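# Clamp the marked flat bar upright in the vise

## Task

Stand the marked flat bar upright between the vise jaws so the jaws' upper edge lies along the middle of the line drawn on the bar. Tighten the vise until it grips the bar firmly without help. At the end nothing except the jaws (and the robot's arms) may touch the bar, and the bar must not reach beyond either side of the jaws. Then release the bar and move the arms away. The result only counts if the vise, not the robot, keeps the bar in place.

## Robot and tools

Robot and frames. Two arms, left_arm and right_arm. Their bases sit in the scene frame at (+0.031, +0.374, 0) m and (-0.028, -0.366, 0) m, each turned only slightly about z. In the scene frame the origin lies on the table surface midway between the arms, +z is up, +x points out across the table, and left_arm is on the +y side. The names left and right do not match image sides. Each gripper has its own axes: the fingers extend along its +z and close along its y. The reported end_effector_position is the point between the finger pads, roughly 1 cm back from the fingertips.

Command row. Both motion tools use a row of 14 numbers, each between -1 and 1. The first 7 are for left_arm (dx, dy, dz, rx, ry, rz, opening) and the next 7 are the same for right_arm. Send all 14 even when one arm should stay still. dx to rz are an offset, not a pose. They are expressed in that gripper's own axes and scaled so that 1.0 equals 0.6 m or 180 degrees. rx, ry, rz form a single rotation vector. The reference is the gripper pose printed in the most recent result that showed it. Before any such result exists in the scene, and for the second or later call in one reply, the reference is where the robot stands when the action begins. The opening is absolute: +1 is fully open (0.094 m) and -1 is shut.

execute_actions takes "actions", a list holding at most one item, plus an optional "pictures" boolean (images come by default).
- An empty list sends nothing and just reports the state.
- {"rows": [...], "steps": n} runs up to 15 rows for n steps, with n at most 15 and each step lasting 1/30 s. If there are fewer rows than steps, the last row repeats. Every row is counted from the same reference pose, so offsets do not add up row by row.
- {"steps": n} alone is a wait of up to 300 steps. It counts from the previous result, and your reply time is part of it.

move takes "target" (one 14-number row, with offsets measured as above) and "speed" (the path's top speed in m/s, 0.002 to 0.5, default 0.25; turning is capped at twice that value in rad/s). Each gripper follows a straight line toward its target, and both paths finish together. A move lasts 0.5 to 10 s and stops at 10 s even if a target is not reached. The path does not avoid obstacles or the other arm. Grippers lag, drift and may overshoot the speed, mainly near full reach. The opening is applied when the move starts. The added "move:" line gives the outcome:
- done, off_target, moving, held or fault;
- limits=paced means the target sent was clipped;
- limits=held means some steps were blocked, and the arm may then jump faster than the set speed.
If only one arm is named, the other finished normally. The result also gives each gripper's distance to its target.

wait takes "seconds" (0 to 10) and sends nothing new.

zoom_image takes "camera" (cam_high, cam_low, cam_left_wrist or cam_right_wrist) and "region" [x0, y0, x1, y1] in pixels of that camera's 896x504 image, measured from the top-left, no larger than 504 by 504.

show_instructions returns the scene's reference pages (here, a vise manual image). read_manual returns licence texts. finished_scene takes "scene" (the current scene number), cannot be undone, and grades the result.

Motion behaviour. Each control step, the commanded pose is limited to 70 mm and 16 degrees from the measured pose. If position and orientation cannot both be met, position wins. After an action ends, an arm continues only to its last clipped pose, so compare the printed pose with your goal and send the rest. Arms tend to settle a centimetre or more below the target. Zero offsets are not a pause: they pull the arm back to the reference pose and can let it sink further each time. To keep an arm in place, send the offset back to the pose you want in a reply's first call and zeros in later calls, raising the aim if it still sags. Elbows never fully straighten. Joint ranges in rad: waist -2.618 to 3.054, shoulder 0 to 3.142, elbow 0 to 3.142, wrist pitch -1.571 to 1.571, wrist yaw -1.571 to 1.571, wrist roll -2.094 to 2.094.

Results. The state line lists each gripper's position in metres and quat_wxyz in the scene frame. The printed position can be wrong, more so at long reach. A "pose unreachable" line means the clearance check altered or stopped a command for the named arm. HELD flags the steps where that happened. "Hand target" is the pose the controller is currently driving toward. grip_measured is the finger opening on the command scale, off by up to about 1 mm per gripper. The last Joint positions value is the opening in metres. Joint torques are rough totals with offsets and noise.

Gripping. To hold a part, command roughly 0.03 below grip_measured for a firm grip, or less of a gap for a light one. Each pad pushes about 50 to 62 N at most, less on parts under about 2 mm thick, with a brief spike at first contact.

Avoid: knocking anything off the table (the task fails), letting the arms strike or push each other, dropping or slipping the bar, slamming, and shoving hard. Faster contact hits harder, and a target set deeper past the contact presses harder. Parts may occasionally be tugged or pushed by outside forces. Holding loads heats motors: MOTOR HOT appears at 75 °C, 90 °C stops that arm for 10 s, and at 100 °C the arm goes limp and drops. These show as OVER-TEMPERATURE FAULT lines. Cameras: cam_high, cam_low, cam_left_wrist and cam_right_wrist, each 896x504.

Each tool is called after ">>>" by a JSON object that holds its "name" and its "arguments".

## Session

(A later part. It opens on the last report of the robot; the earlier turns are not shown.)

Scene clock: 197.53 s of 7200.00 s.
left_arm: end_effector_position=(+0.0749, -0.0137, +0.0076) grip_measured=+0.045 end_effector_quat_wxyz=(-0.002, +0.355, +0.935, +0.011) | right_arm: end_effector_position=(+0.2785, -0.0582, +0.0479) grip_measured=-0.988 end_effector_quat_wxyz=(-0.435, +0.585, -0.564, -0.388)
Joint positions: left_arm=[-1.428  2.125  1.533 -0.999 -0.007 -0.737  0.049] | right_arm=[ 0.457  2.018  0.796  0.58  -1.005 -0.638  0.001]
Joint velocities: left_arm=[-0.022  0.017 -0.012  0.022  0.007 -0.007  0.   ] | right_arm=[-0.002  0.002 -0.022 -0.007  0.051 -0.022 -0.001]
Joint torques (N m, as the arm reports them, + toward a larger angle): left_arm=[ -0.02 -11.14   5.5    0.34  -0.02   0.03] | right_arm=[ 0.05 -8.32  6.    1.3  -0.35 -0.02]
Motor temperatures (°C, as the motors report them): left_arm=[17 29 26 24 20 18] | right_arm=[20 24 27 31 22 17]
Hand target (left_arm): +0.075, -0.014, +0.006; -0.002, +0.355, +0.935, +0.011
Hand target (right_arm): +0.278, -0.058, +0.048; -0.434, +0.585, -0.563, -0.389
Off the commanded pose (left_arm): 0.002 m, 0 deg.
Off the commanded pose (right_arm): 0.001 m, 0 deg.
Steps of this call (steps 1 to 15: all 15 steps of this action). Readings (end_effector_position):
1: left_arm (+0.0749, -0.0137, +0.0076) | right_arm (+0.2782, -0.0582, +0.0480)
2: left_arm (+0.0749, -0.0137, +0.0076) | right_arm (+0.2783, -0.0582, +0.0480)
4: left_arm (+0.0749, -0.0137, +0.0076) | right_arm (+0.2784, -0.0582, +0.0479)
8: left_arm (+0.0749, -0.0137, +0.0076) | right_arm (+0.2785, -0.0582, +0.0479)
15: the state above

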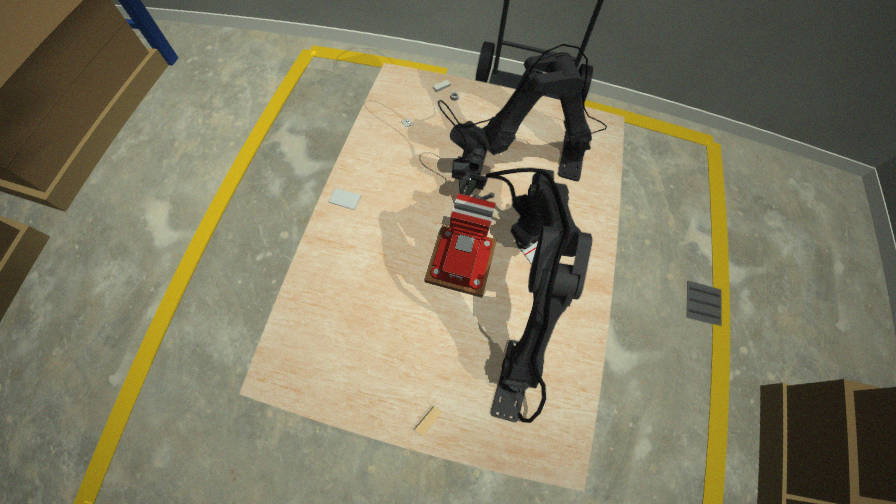

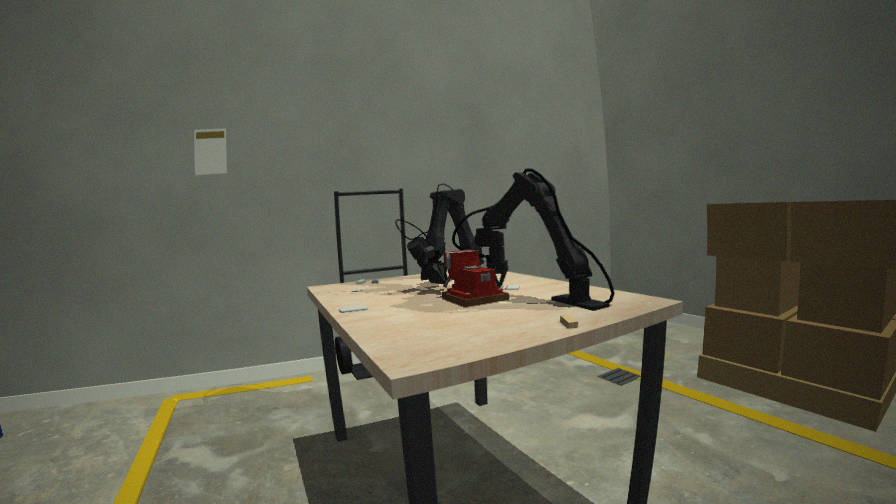

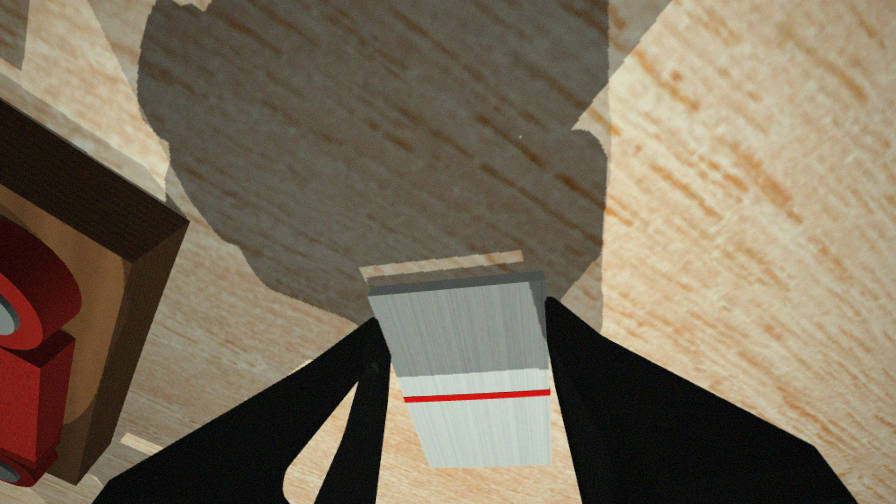

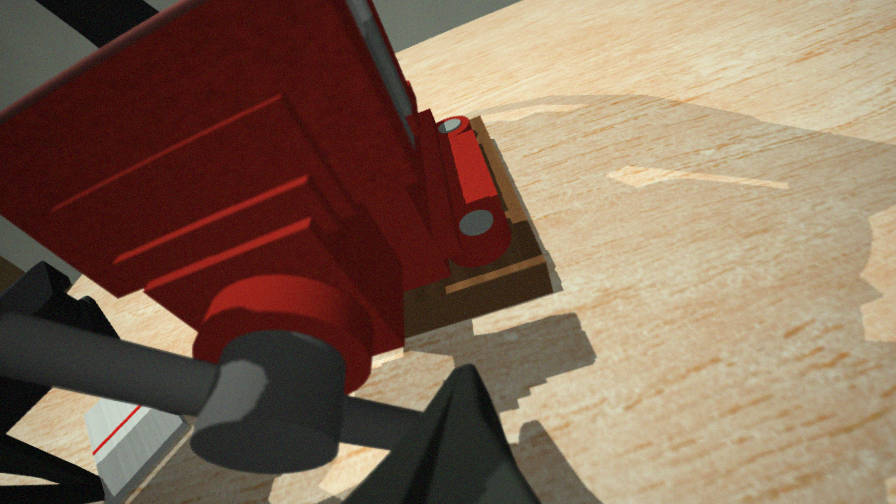

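>>> {"name": "execute_actions", "arguments": {"actions": []}}

Scene clock: 225.00 s of 7200.00 s.
left_arm: end_effector_position=(+0.0749, -0.0137, +0.0076) grip_measured=+0.045 end_effector_quat_wxyz=(-0.002, +0.355, +0.935, +0.011) | right_arm: end_effector_position=(+0.2785, -0.0582, +0.0479) grip_measured=-0.988 end_effector_quat_wxyz=(-0.435, +0.585, -0.564, -0.388)
Joint positions: left_arm=[-1.428  2.125  1.533 -0.999 -0.007 -0.737  0.049] | right_arm=[ 0.457  2.018  0.796  0.58  -1.005 -0.638  0.001]
Joint velocities: left_arm=[-0.012  0.002 -0.007 -0.022 -0.022 -0.007 -0.   ] | right_arm=[-0.017 -0.012  0.007 -0.022 -0.007  0.007 -0.001]
Joint torques (N m, as the arm reports them, + toward a larger angle): left_arm=[ -0.04 -11.11   5.48   0.32  -0.01   0.03] | right_arm=[ 0.04 -8.33  6.01  1.3  -0.35 -0.01]
Motor temperatures (°C, as the motors report them): left_arm=[17 30 25 23 20 18] | right_arm=[20 25 26 32 22 17]
Hand target (left_arm): +0.075, -0.014, +0.006; -0.002, +0.355, +0.935, +0.011
Hand target (right_arm): +0.278, -0.058, +0.048; -0.434, +0.585, -0.563, -0.389
Off the commanded pose (left_arm): 0.002 m, 0 deg.
Off the commanded pose (right_arm): 0.001 m, 0 deg.
Steps of this call (steps 1 to 824: nothing new was sent). Readings (end_effector_position):
1: left_arm (+0.0749, -0.0137, +0.0076) | right_arm (+0.2785, -0.0582, +0.0479)
2: left_arm (+0.0749, -0.0137, +0.0076) | right_arm (+0.2785, -0.0582, +0.0479)
4: left_arm (+0.0749, -0.0137, +0.0076) | right_arm (+0.2785, -0.0582, +0.0479)
8: left_arm (+0.0749, -0.0137, +0.0076) | right_arm (+0.2785, -0.0582, +0.0479)
824: the state above

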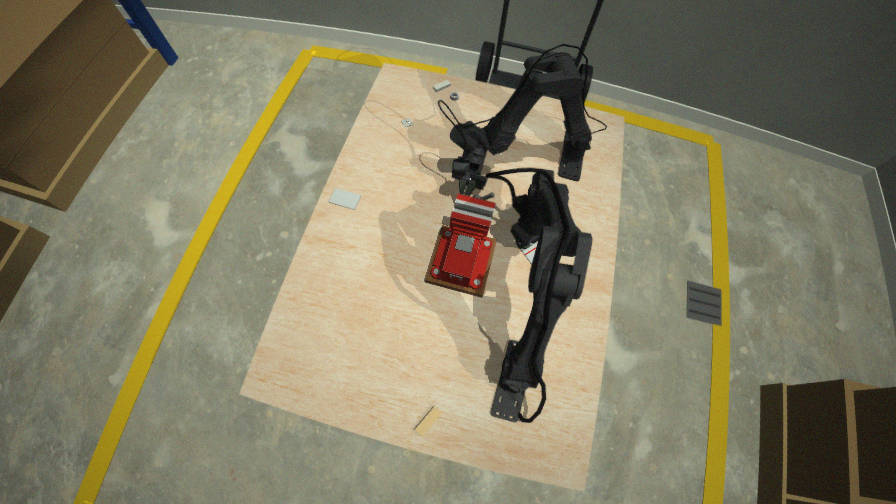

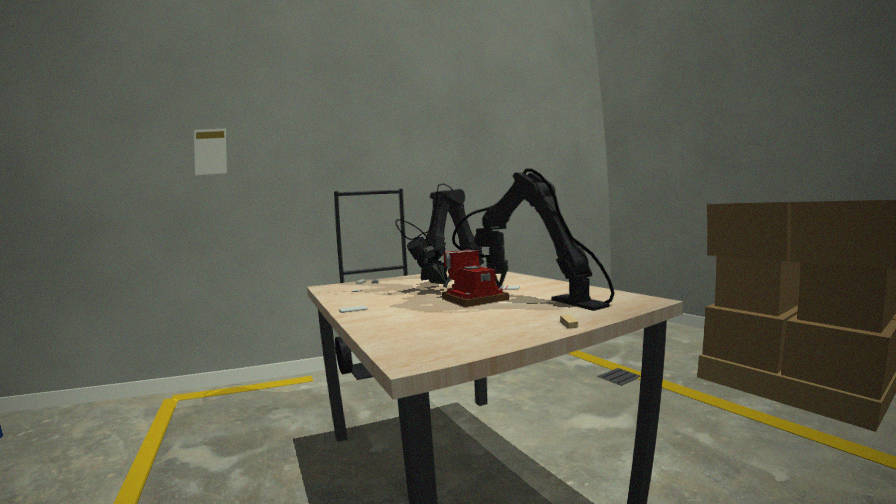

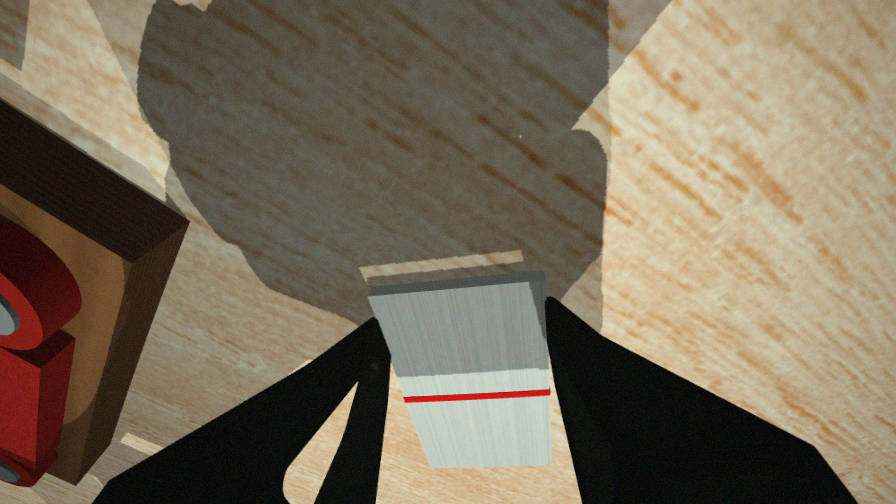

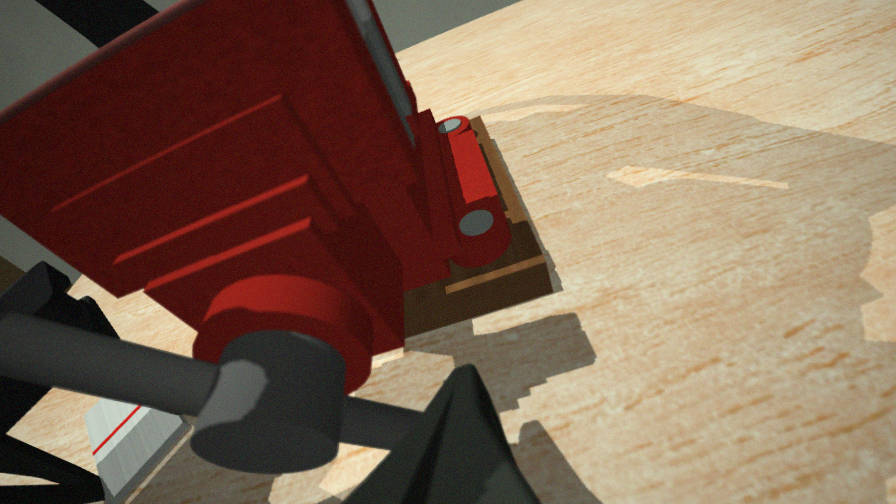

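>>> {"name": "move", "arguments": {"target": [0,0,-0.19,0,0,0,0.0, 0.041,0.0238,0.0087,-0.0119,0.0068,0.0199,-1], "speed": 0.15}}

Scene clock: 252.00 s of 7200.00 s.
left_arm: end_effector_position=(+0.0748, -0.0125, +0.1053) grip_measured=+0.045 end_effector_quat_wxyz=(-0.011, +0.355, +0.934, +0.028) | right_arm: end_effector_position=(+0.2773, -0.0567, +0.0439) grip_measured=-0.988 end_effector_quat_wxyz=(-0.439, +0.587, -0.555, -0.394)
Joint positions: left_arm=[-1.428  2.095  1.879 -1.415 -0.007 -0.737  0.049] | right_arm=[ 0.457  2.047  0.796  0.623 -1.025 -0.637  0.001]
Joint velocities: left_arm=[-0.007 -0.002 -0.007 -0.037  0.007 -0.037 -0.001] | right_arm=[0.007 0.002 0.012 0.037 0.066 0.037 0.   ]
Joint torques (N m, as the arm reports them, + toward a larger angle): left_arm=[ -0.16 -12.74   8.68   0.11  -0.02   0.01] | right_arm=[ 0.31 -6.35  3.52  1.01 -0.25  0.02]
Motor temperatures (°C, as the motors report them): left_arm=[17 30 25 23 20 18] | right_arm=[20 26 25 32 22 17]
Hand target (left_arm): +0.075, -0.018, +0.121; -0.002, +0.355, +0.935, +0.011
Hand target (right_arm): +0.265, -0.061, +0.023; -0.406, +0.579, -0.579, -0.406
Off the commanded pose (left_arm): 0.017 m, 2 deg.
Off the commanded pose (right_arm): 0.025 m, 5 deg.
move: off_target (left_arm, right_arm)

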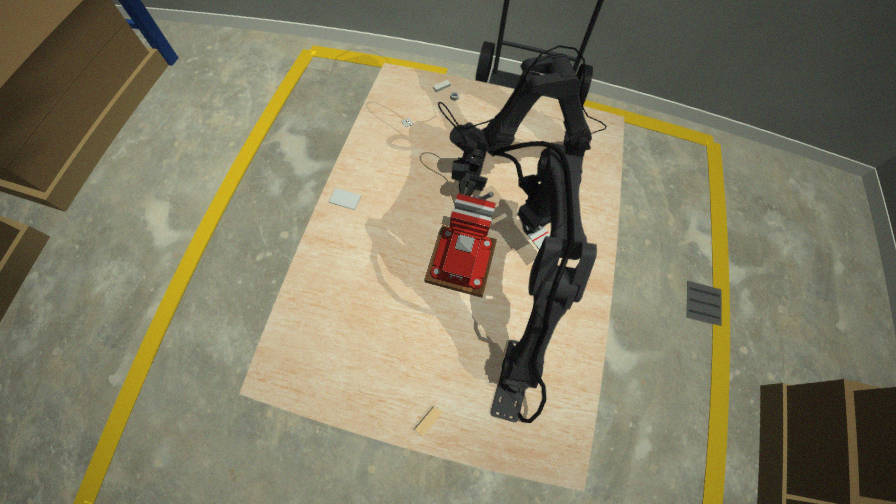

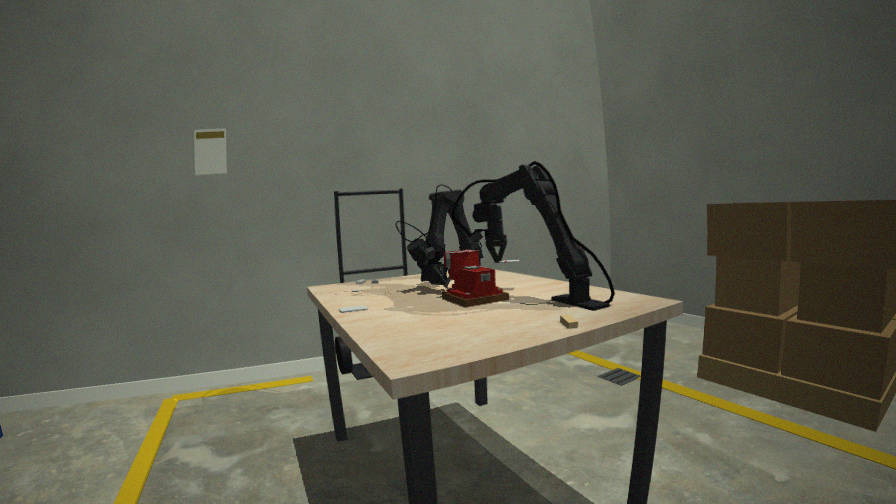

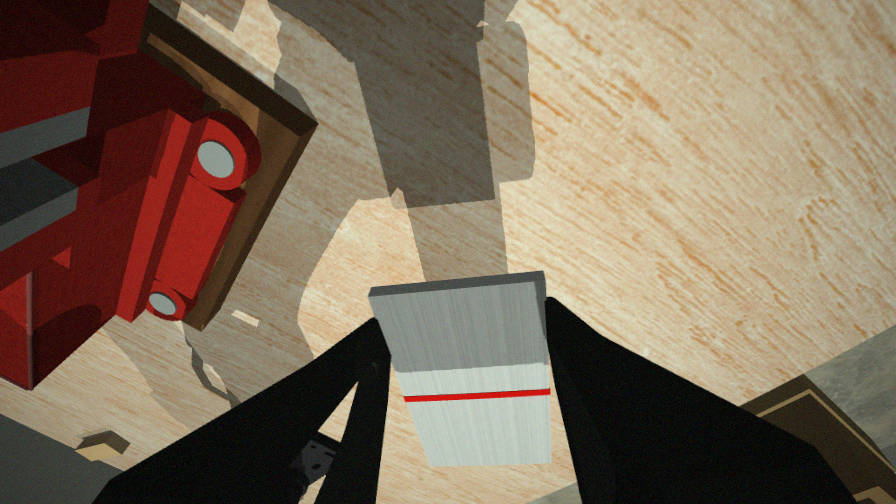

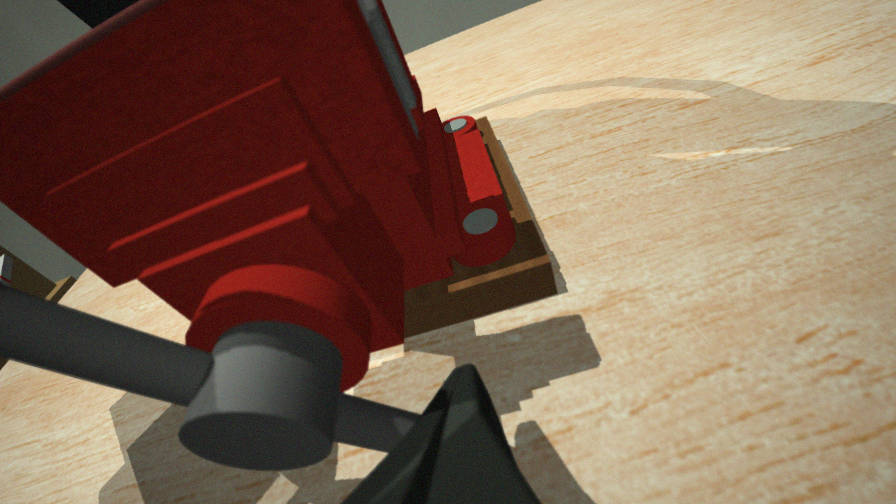

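>>> {"name": "move", "arguments": {"target": [0.060,0.131,-0.133,0.0702,-0.1557,0.0702,0.0, 0.0158,0.1588,-0.0027,-0.0082,0.0122,0.0234,-1], "speed": 0.3}}

Scene clock: 313.60 s of 7200.00 s.
left_arm: end_effector_position=(+0.0970, +0.0661, +0.1863) grip_measured=+0.045 end_effector_quat_wxyz=(+0.159, +0.448, +0.867, -0.151) | right_arm: end_effector_position=(+0.1890, -0.0653, +0.0163) grip_measured=-0.989 end_effector_quat_wxyz=(-0.396, +0.573, -0.600, -0.394)
Joint positions: left_arm=[-1.367  1.343  1.243 -1.035 -0.071 -0.432  0.049] | right_arm=[ 0.589  1.945  0.454  0.858 -0.879 -0.493  0.001]
Joint velocities: left_arm=[-0.002 -0.007  0.007  0.066 -0.022  0.037  0.001] | right_arm=[ 0.007 -0.017 -0.017  0.007 -0.081 -0.022  0.   ]
Joint torques (N m, as the arm reports them, + toward a larger angle): left_arm=[ 0.58 -6.36  5.71  1.11 -0.07  0.08] | right_arm=[ 0.87 -8.65  3.77  1.57 -0.66 -0.04]
Motor temperatures (°C, as the motors report them): left_arm=[17 32 27 22 20 18] | right_arm=[20 25 24 30 22 17]
Hand target (left_arm): +0.101, +0.065, +0.191; +0.172, +0.447, +0.863, -0.162
Hand target (right_arm): +0.183, -0.061, +0.029; -0.405, +0.580, -0.579, -0.405
Off the commanded pose (left_arm): 0.005 m, 2 deg.
Off the commanded pose (right_arm): 0.014 m, 3 deg.
move: off_target (right_arm)

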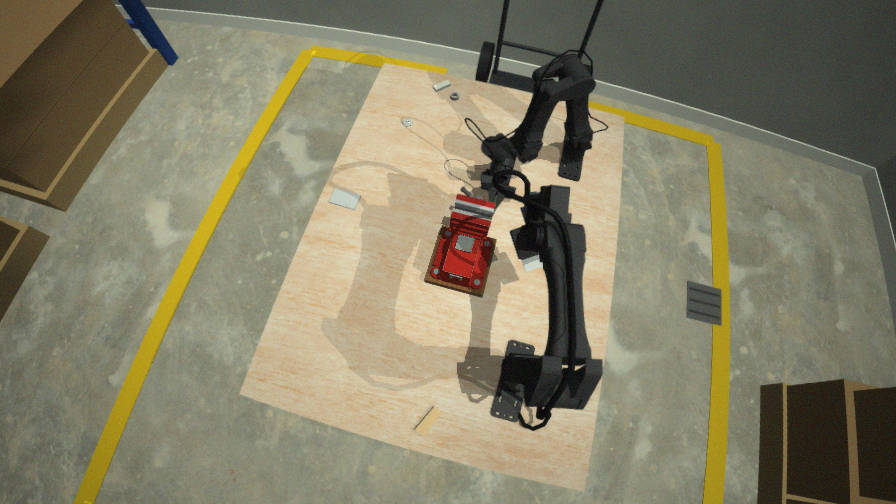

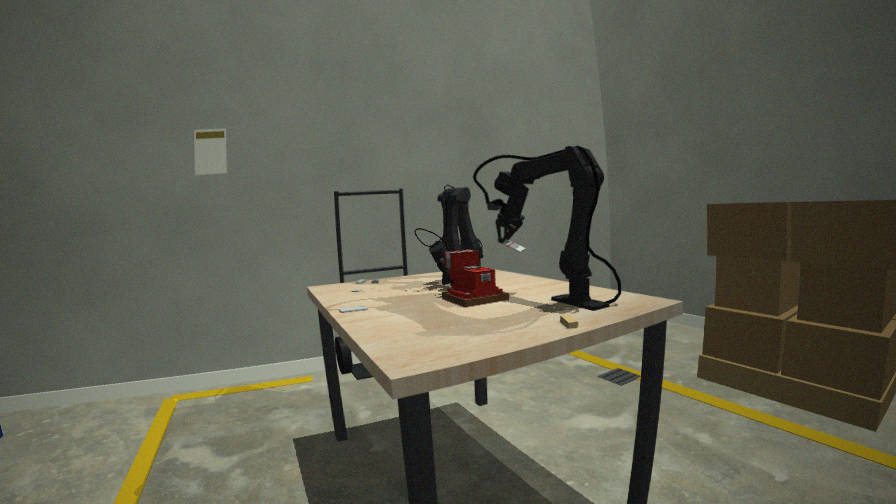

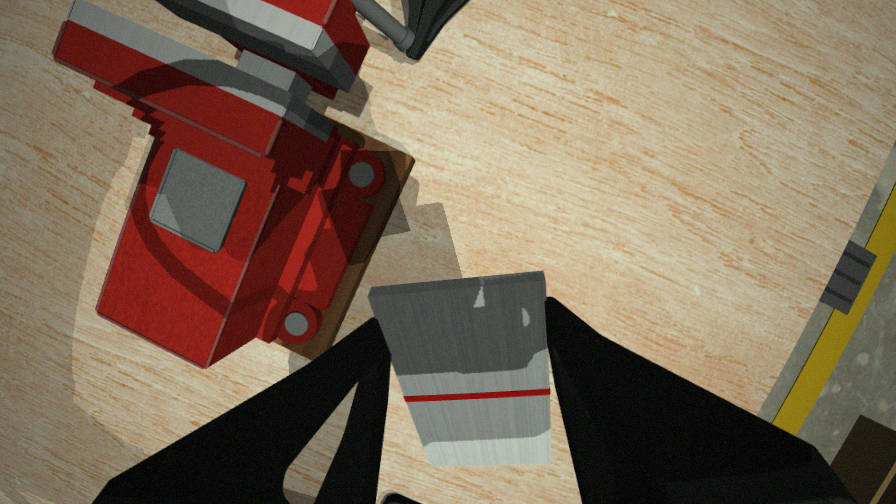

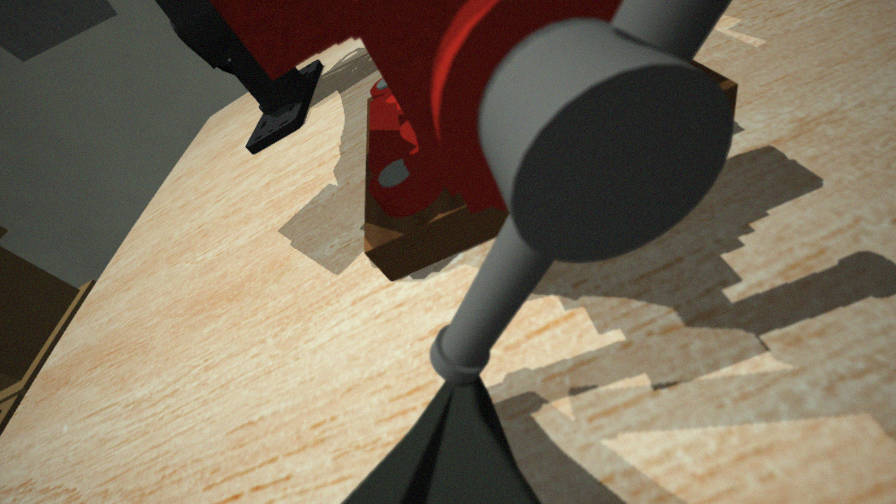

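>>> {"name": "move", "arguments": {"target": [-0.0365,0.0057,-0.058,0.0291,-0.0685,0.028,0.0, -0.0145,-0.0412,0.0065,0,0,0,-1], "speed": 0.3}}

>>> {"name": "move", "arguments": {"target": [-0.112,0.056,-0.0527,0.0582,-0.137,0.056,0.0, -0.206,0,-0.0655,-0.0076,-0.0117,-0.0095,-1], "speed": 0.3}}

Scene clock: 341.73 s of 7200.00 s.
left_arm: end_effector_position=(+0.1057, +0.0676, +0.2207) grip_measured=+0.045 end_effector_quat_wxyz=(+0.225, +0.474, +0.823, -0.215) | right_arm: end_effector_position=(+0.2109, -0.0603, +0.0215) grip_measured=-0.989 end_effector_quat_wxyz=(-0.397, +0.572, -0.603, -0.390)
Joint positions: left_arm=[-1.324  1.195  1.182 -0.926 -0.044 -0.299  0.049] | right_arm=[ 0.566  1.95   0.542  0.759 -0.888 -0.514  0.001]
Joint velocities: left_arm=[-0.002 -0.002  0.012  0.125  0.066  0.022 -0.001] | right_arm=[ 0.012 -0.007 -0.007 -0.022 -0.037 -0.051  0.001]
Joint torques (N m, as the arm reports them, + toward a larger angle): left_arm=[ 0.6  -5.11  5.87  1.41  0.09  0.11] | right_arm=[-0.49 -6.18  6.89  1.23 -0.48 -0.1 ]
Motor temperatures (°C, as the motors report them): left_arm=[17 28 26 24 20 18] | right_arm=[20 26 24 32 22 17]
Hand target (left_arm): +0.107, +0.066, +0.227; +0.237, +0.474, +0.817, -0.230
Hand target (right_arm): +0.214, -0.059, +0.022; -0.396, +0.573, -0.600, -0.394
Off the commanded pose (left_arm): 0.006 m, 2 deg.
Off the commanded pose (right_arm): 0.003 m, 1 deg.
move: done

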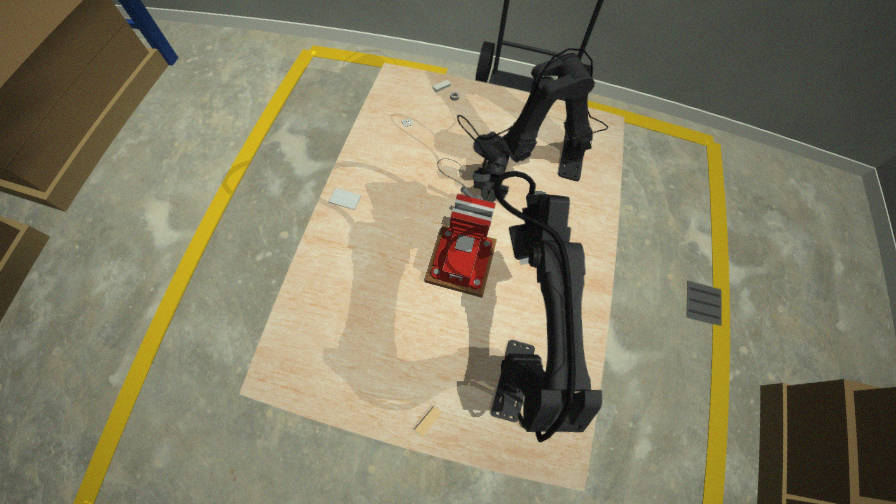

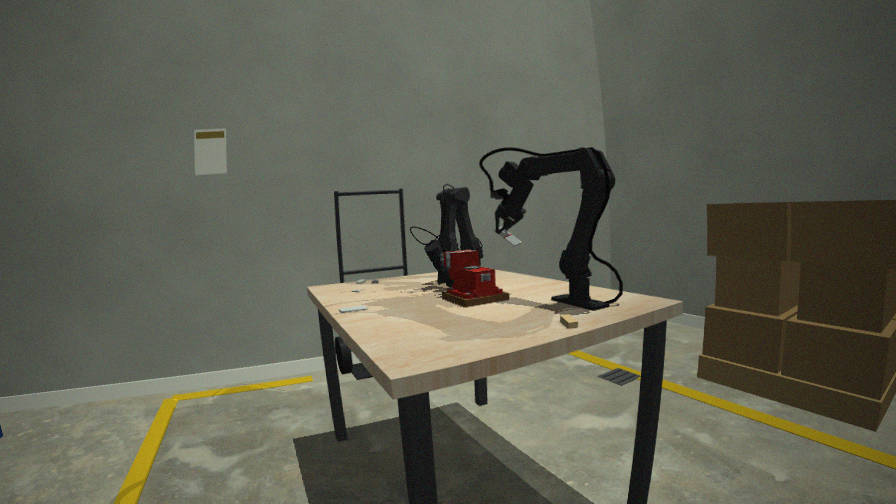

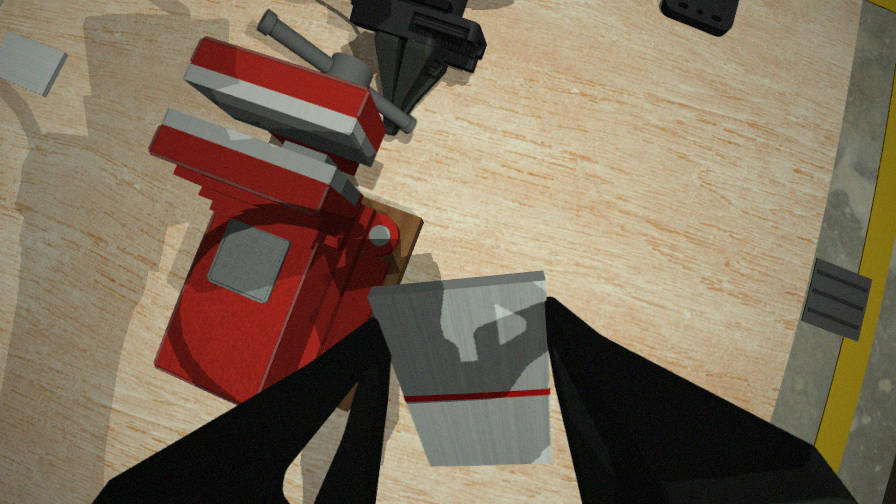

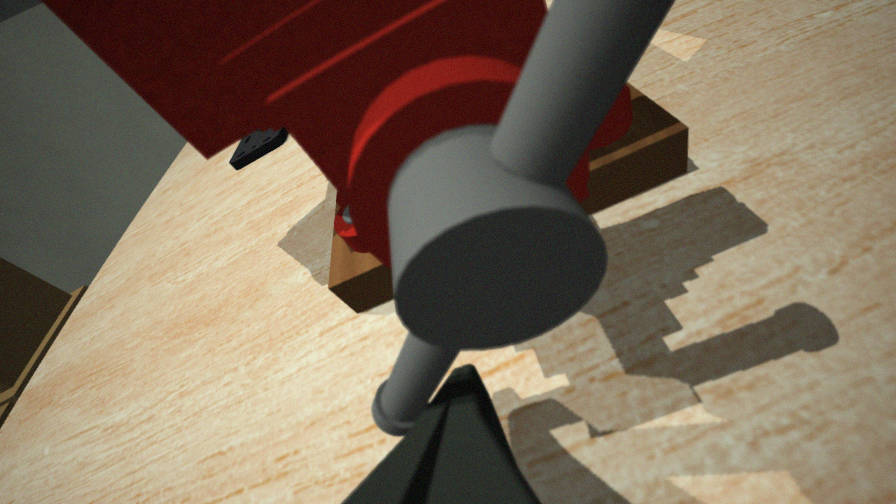

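Scene clock: 343.30 s of 7200.00 s.
left_arm: end_effector_position=(+0.1605, +0.0545, +0.2713) grip_measured=+0.045 end_effector_quat_wxyz=(+0.352, +0.506, +0.703, -0.355) | right_arm: end_effector_position=(+0.2191, -0.0525, +0.1425) grip_measured=-0.989 end_effector_quat_wxyz=(-0.406, +0.575, -0.590, -0.395)
Joint positions: left_arm=[-0.978  1.06   1.015 -0.516  0.345  0.043  0.049] | right_arm=[ 0.568  1.547  0.74   0.191 -0.905 -0.509  0.001]
Joint velocities: left_arm=[ 0.002  0.007  0.002  0.051  0.037 -0.022 -0.   ] | right_arm=[-0.007 -0.002 -0.017  0.007 -0.022  0.007  0.   ]
Joint torques (N m, as the arm reports them, + toward a larger angle): left_arm=[ 0.58 -4.39  6.29  1.74  0.21  0.11] | right_arm=[ 0.69 -6.65  9.15  1.23 -0.41  0.  ]
Motor temperatures (°C, as the motors report them): left_arm=[17 28 26 24 20 18] | right_arm=[20 26 24 32 22 17]
Hand target (left_arm): +0.160, +0.055, +0.280; +0.368, +0.506, +0.689, -0.365
Hand target (right_arm): +0.215, -0.049, +0.150; -0.407, +0.578, -0.582, -0.402
Off the commanded pose (left_arm): 0.009 m, 3 deg.
Off the commanded pose (right_arm): 0.010 m, 1 deg.
move: off_target (left_arm)

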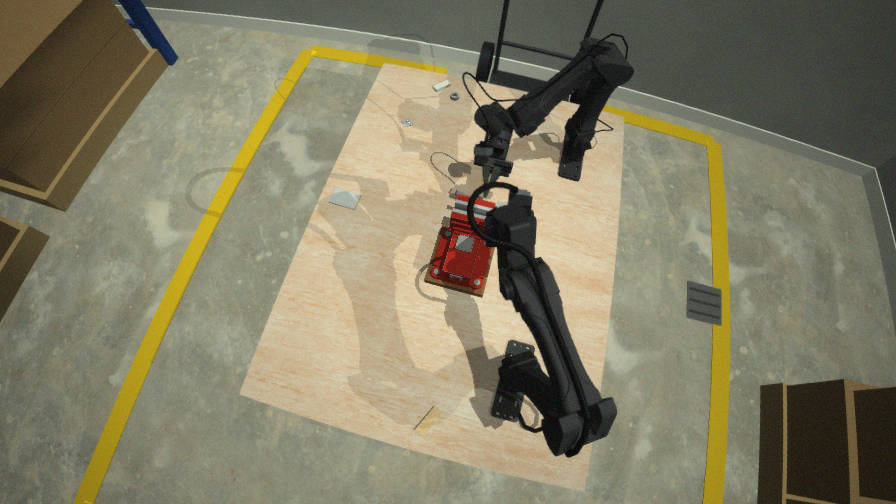

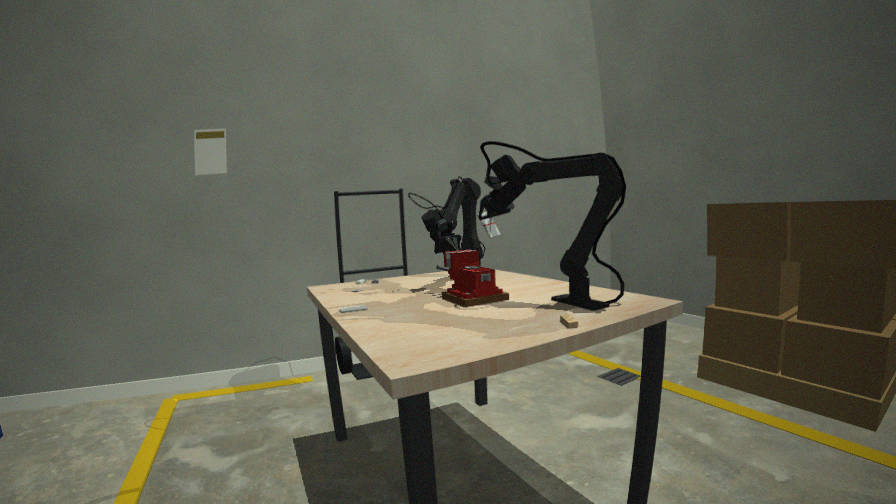

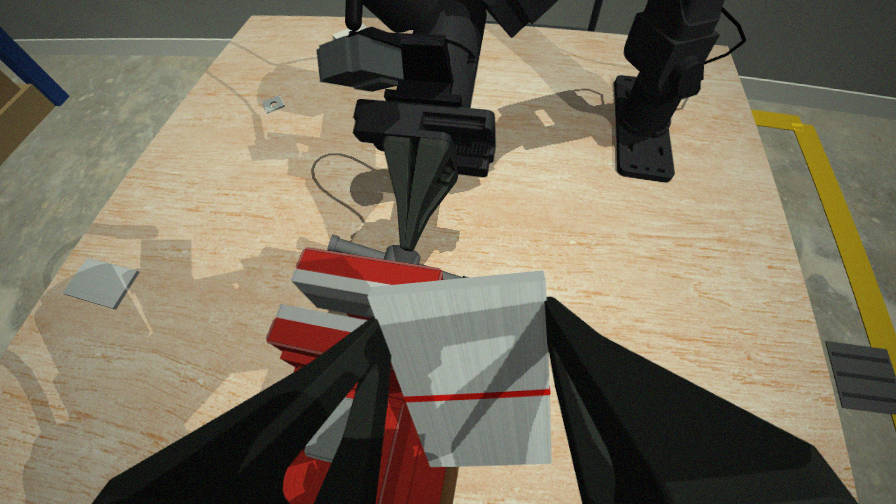

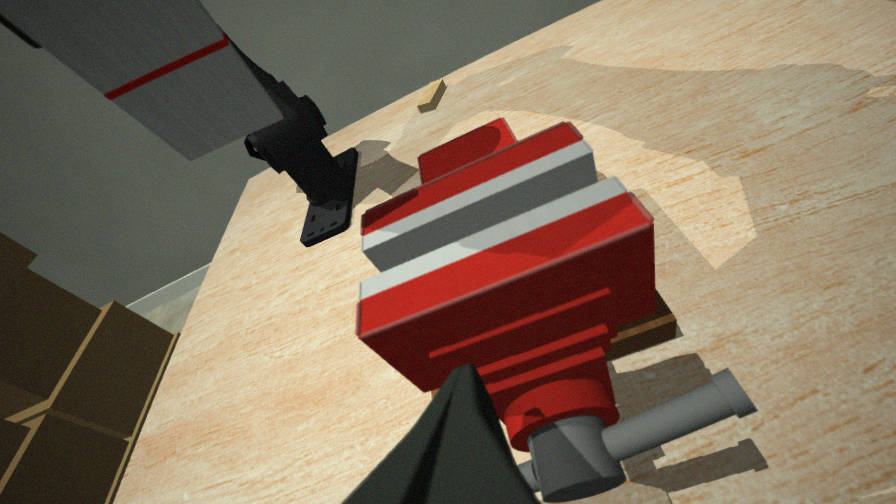

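>>> {"name": "move", "arguments": {"target": [-0.032,0.0575,0.028,0.0313,-0.081,0.0323,0.0, 0.040,-0.1117,0.0157,-0.008,0,0,-1], "speed": 0.3}}

>>> {"name": "move", "arguments": {"target": [-0.021,0.059,0.028,0.0313,-0.095,0.040,0.0, 0.1405,0.0317,0.0435,0,0,0,-1], "speed": 0.25}}

Scene clock: 396.70 s of 7200.00 s.
left_arm: end_effector_position=(+0.1990, +0.0414, +0.2750) grip_measured=+0.045 end_effector_quat_wxyz=(+0.427, +0.508, +0.614, -0.427) | right_arm: end_effector_position=(+0.2811, -0.0545, +0.1135) grip_measured=-0.989 end_effector_quat_wxyz=(-0.399, +0.579, -0.587, -0.400)
Joint positions: left_arm=[-0.786  1.115  0.839 -0.064  0.628  0.111  0.049] | right_arm=[ 0.463  1.821  0.947  0.141 -1.002 -0.641  0.001]
Joint velocities: left_arm=[ 0.007 -0.002  0.002  0.066 -0.022  0.022 -0.   ] | right_arm=[ 0.012  0.007  0.012 -0.066 -0.007 -0.037  0.   ]
Joint torques (N m, as the arm reports them, + toward a larger angle): left_arm=[ 0.46 -2.57  6.48  1.78  0.29  0.01] | right_arm=[-0.5  -7.1   9.95  1.08 -0.54 -0.05]
Motor temperatures (°C, as the motors report them): left_arm=[17 25 26 30 20 18] | right_arm=[20 25 27 31 22 17]
Hand target (left_arm): +0.200, +0.040, +0.274; +0.430, +0.508, +0.608, -0.432
Hand target (right_arm): +0.286, -0.055, +0.116; -0.400, +0.579, -0.585, -0.403
Off the commanded pose (left_arm): 0.003 m, 1 deg.
Off the commanded pose (right_arm): 0.006 m, 0 deg.
move: done

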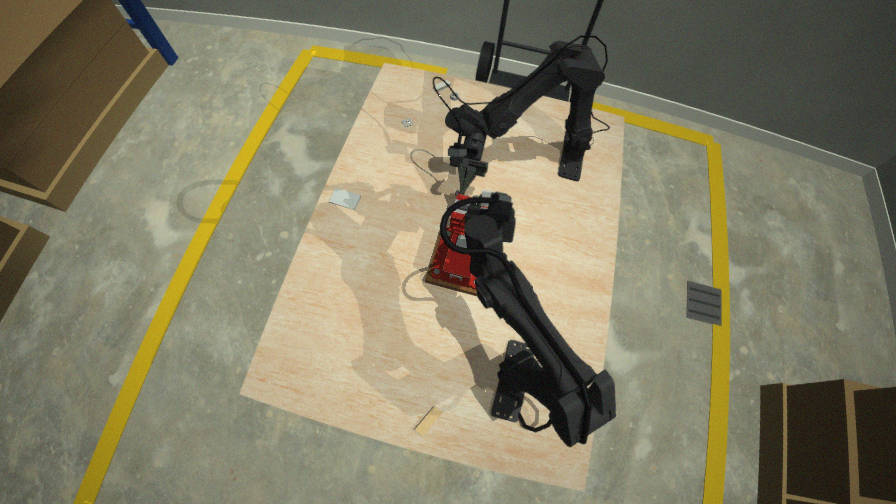

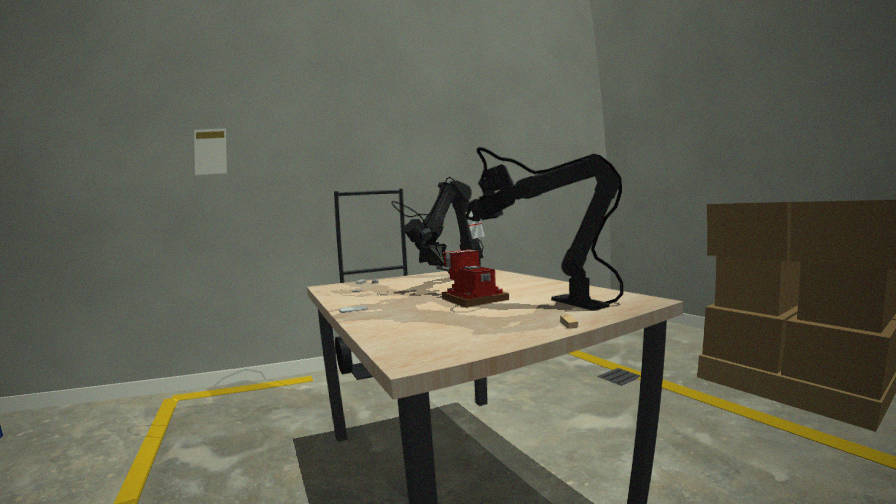

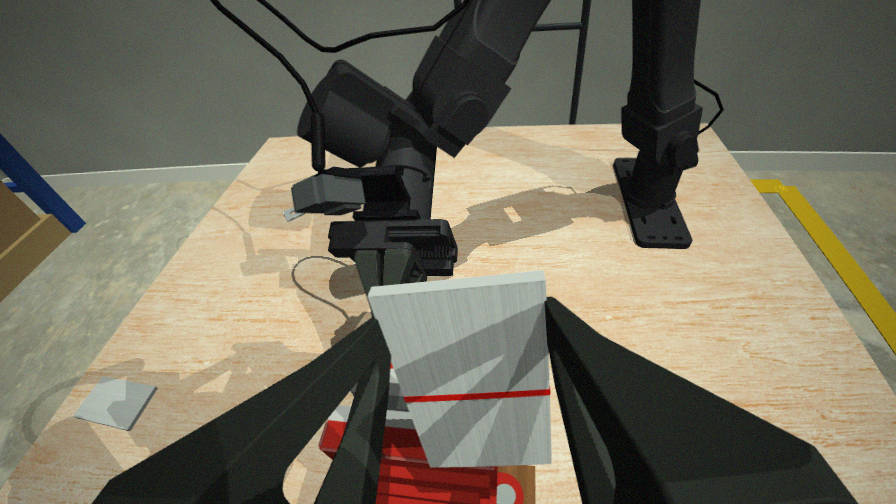

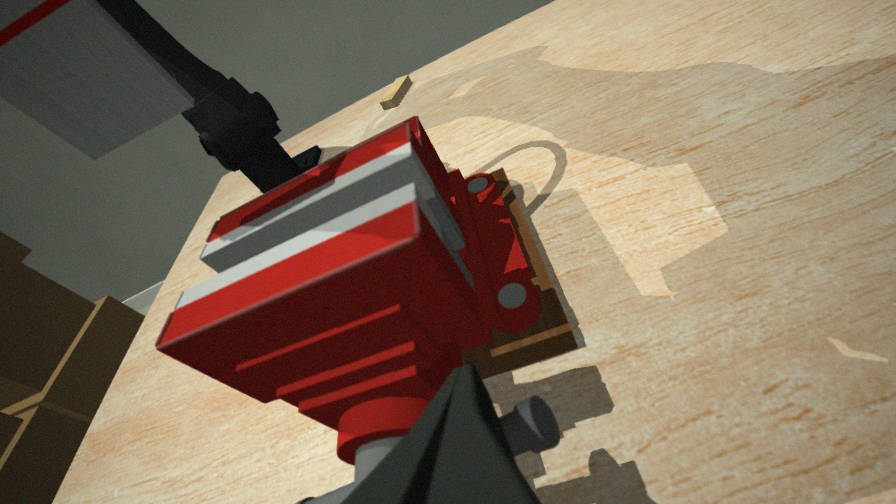

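Scene clock: 398.27 s of 7200.00 s.
left_arm: end_effector_position=(+0.2353, +0.0260, +0.2834) grip_measured=+0.045 end_effector_quat_wxyz=(+0.515, +0.499, +0.489, -0.497) | right_arm: end_effector_position=(+0.2734, -0.0598, +0.0410) grip_measured=-0.989 end_effector_quat_wxyz=(-0.426, +0.582, -0.575, -0.386)
Joint positions: left_arm=[-0.666  1.353  0.706  0.682  0.862  0.001  0.049] | right_arm=[ 0.463  2.016  0.777  0.576 -0.987 -0.633  0.001]
Joint velocities: left_arm=[-0.022  0.007 -0.007 -0.022 -0.007  0.007  0.   ] | right_arm=[-0.007 -0.017  0.007 -0.095 -0.007  0.037  0.   ]
Joint torques (N m, as the arm reports them, + toward a larger angle): left_arm=[ 0.38 -4.19  5.87  1.65  0.09 -0.08] | right_arm=[ 0.82 -6.77  3.94  1.12 -0.4   0.03]
Motor temperatures (°C, as the motors report them): left_arm=[17 25 26 30 20 18] | right_arm=[20 25 27 31 22 17]
Hand target (left_arm): +0.236, +0.027, +0.280; +0.513, +0.497, +0.489, -0.500
Hand target (right_arm): +0.260, -0.061, +0.027; -0.399, +0.579, -0.587, -0.400
Off the commanded pose (left_arm): 0.004 m, 0 deg.
Off the commanded pose (right_arm): 0.019 m, 4 deg.
move: off_target (right_arm)

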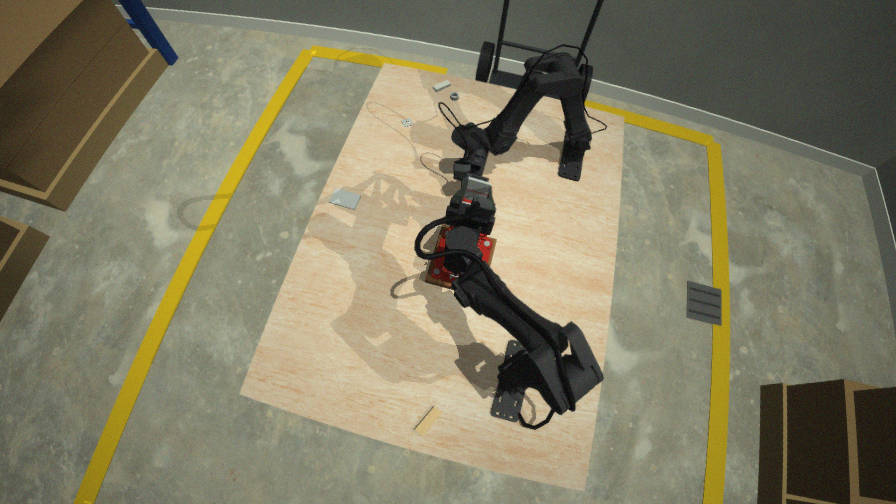

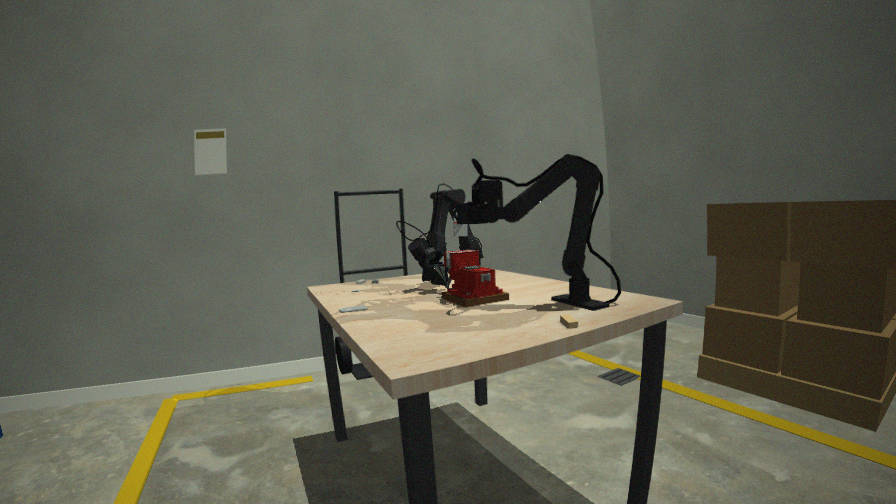

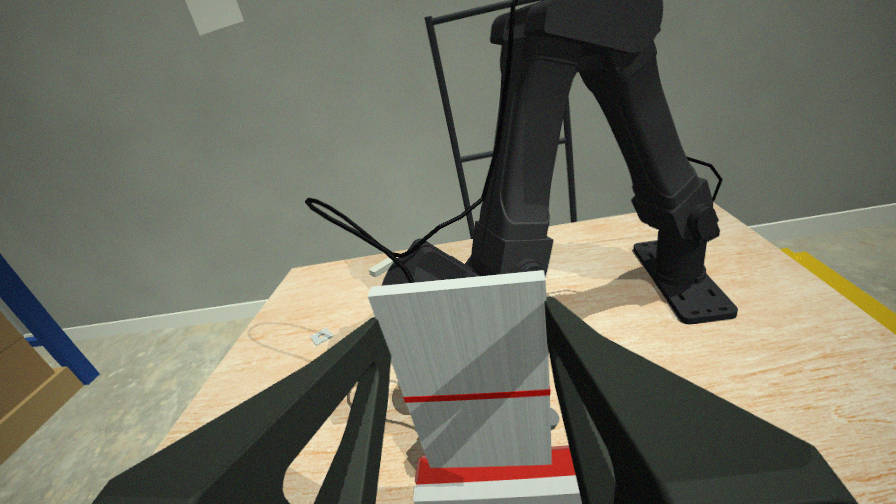

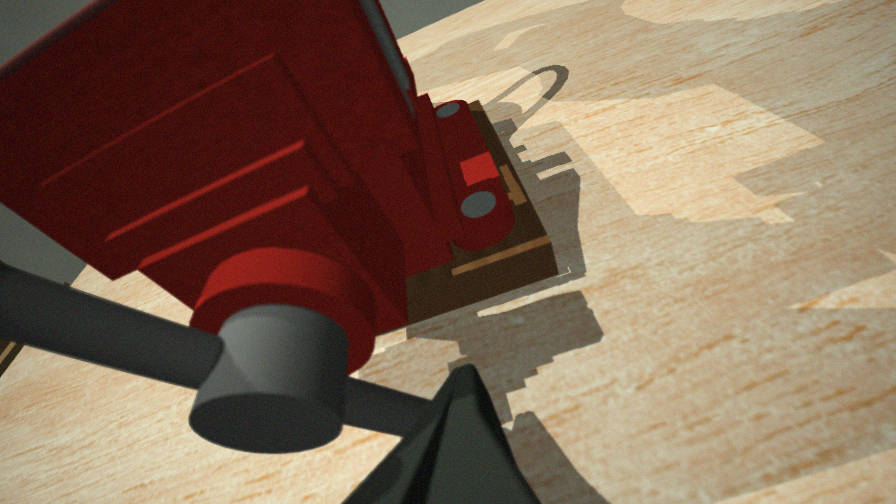

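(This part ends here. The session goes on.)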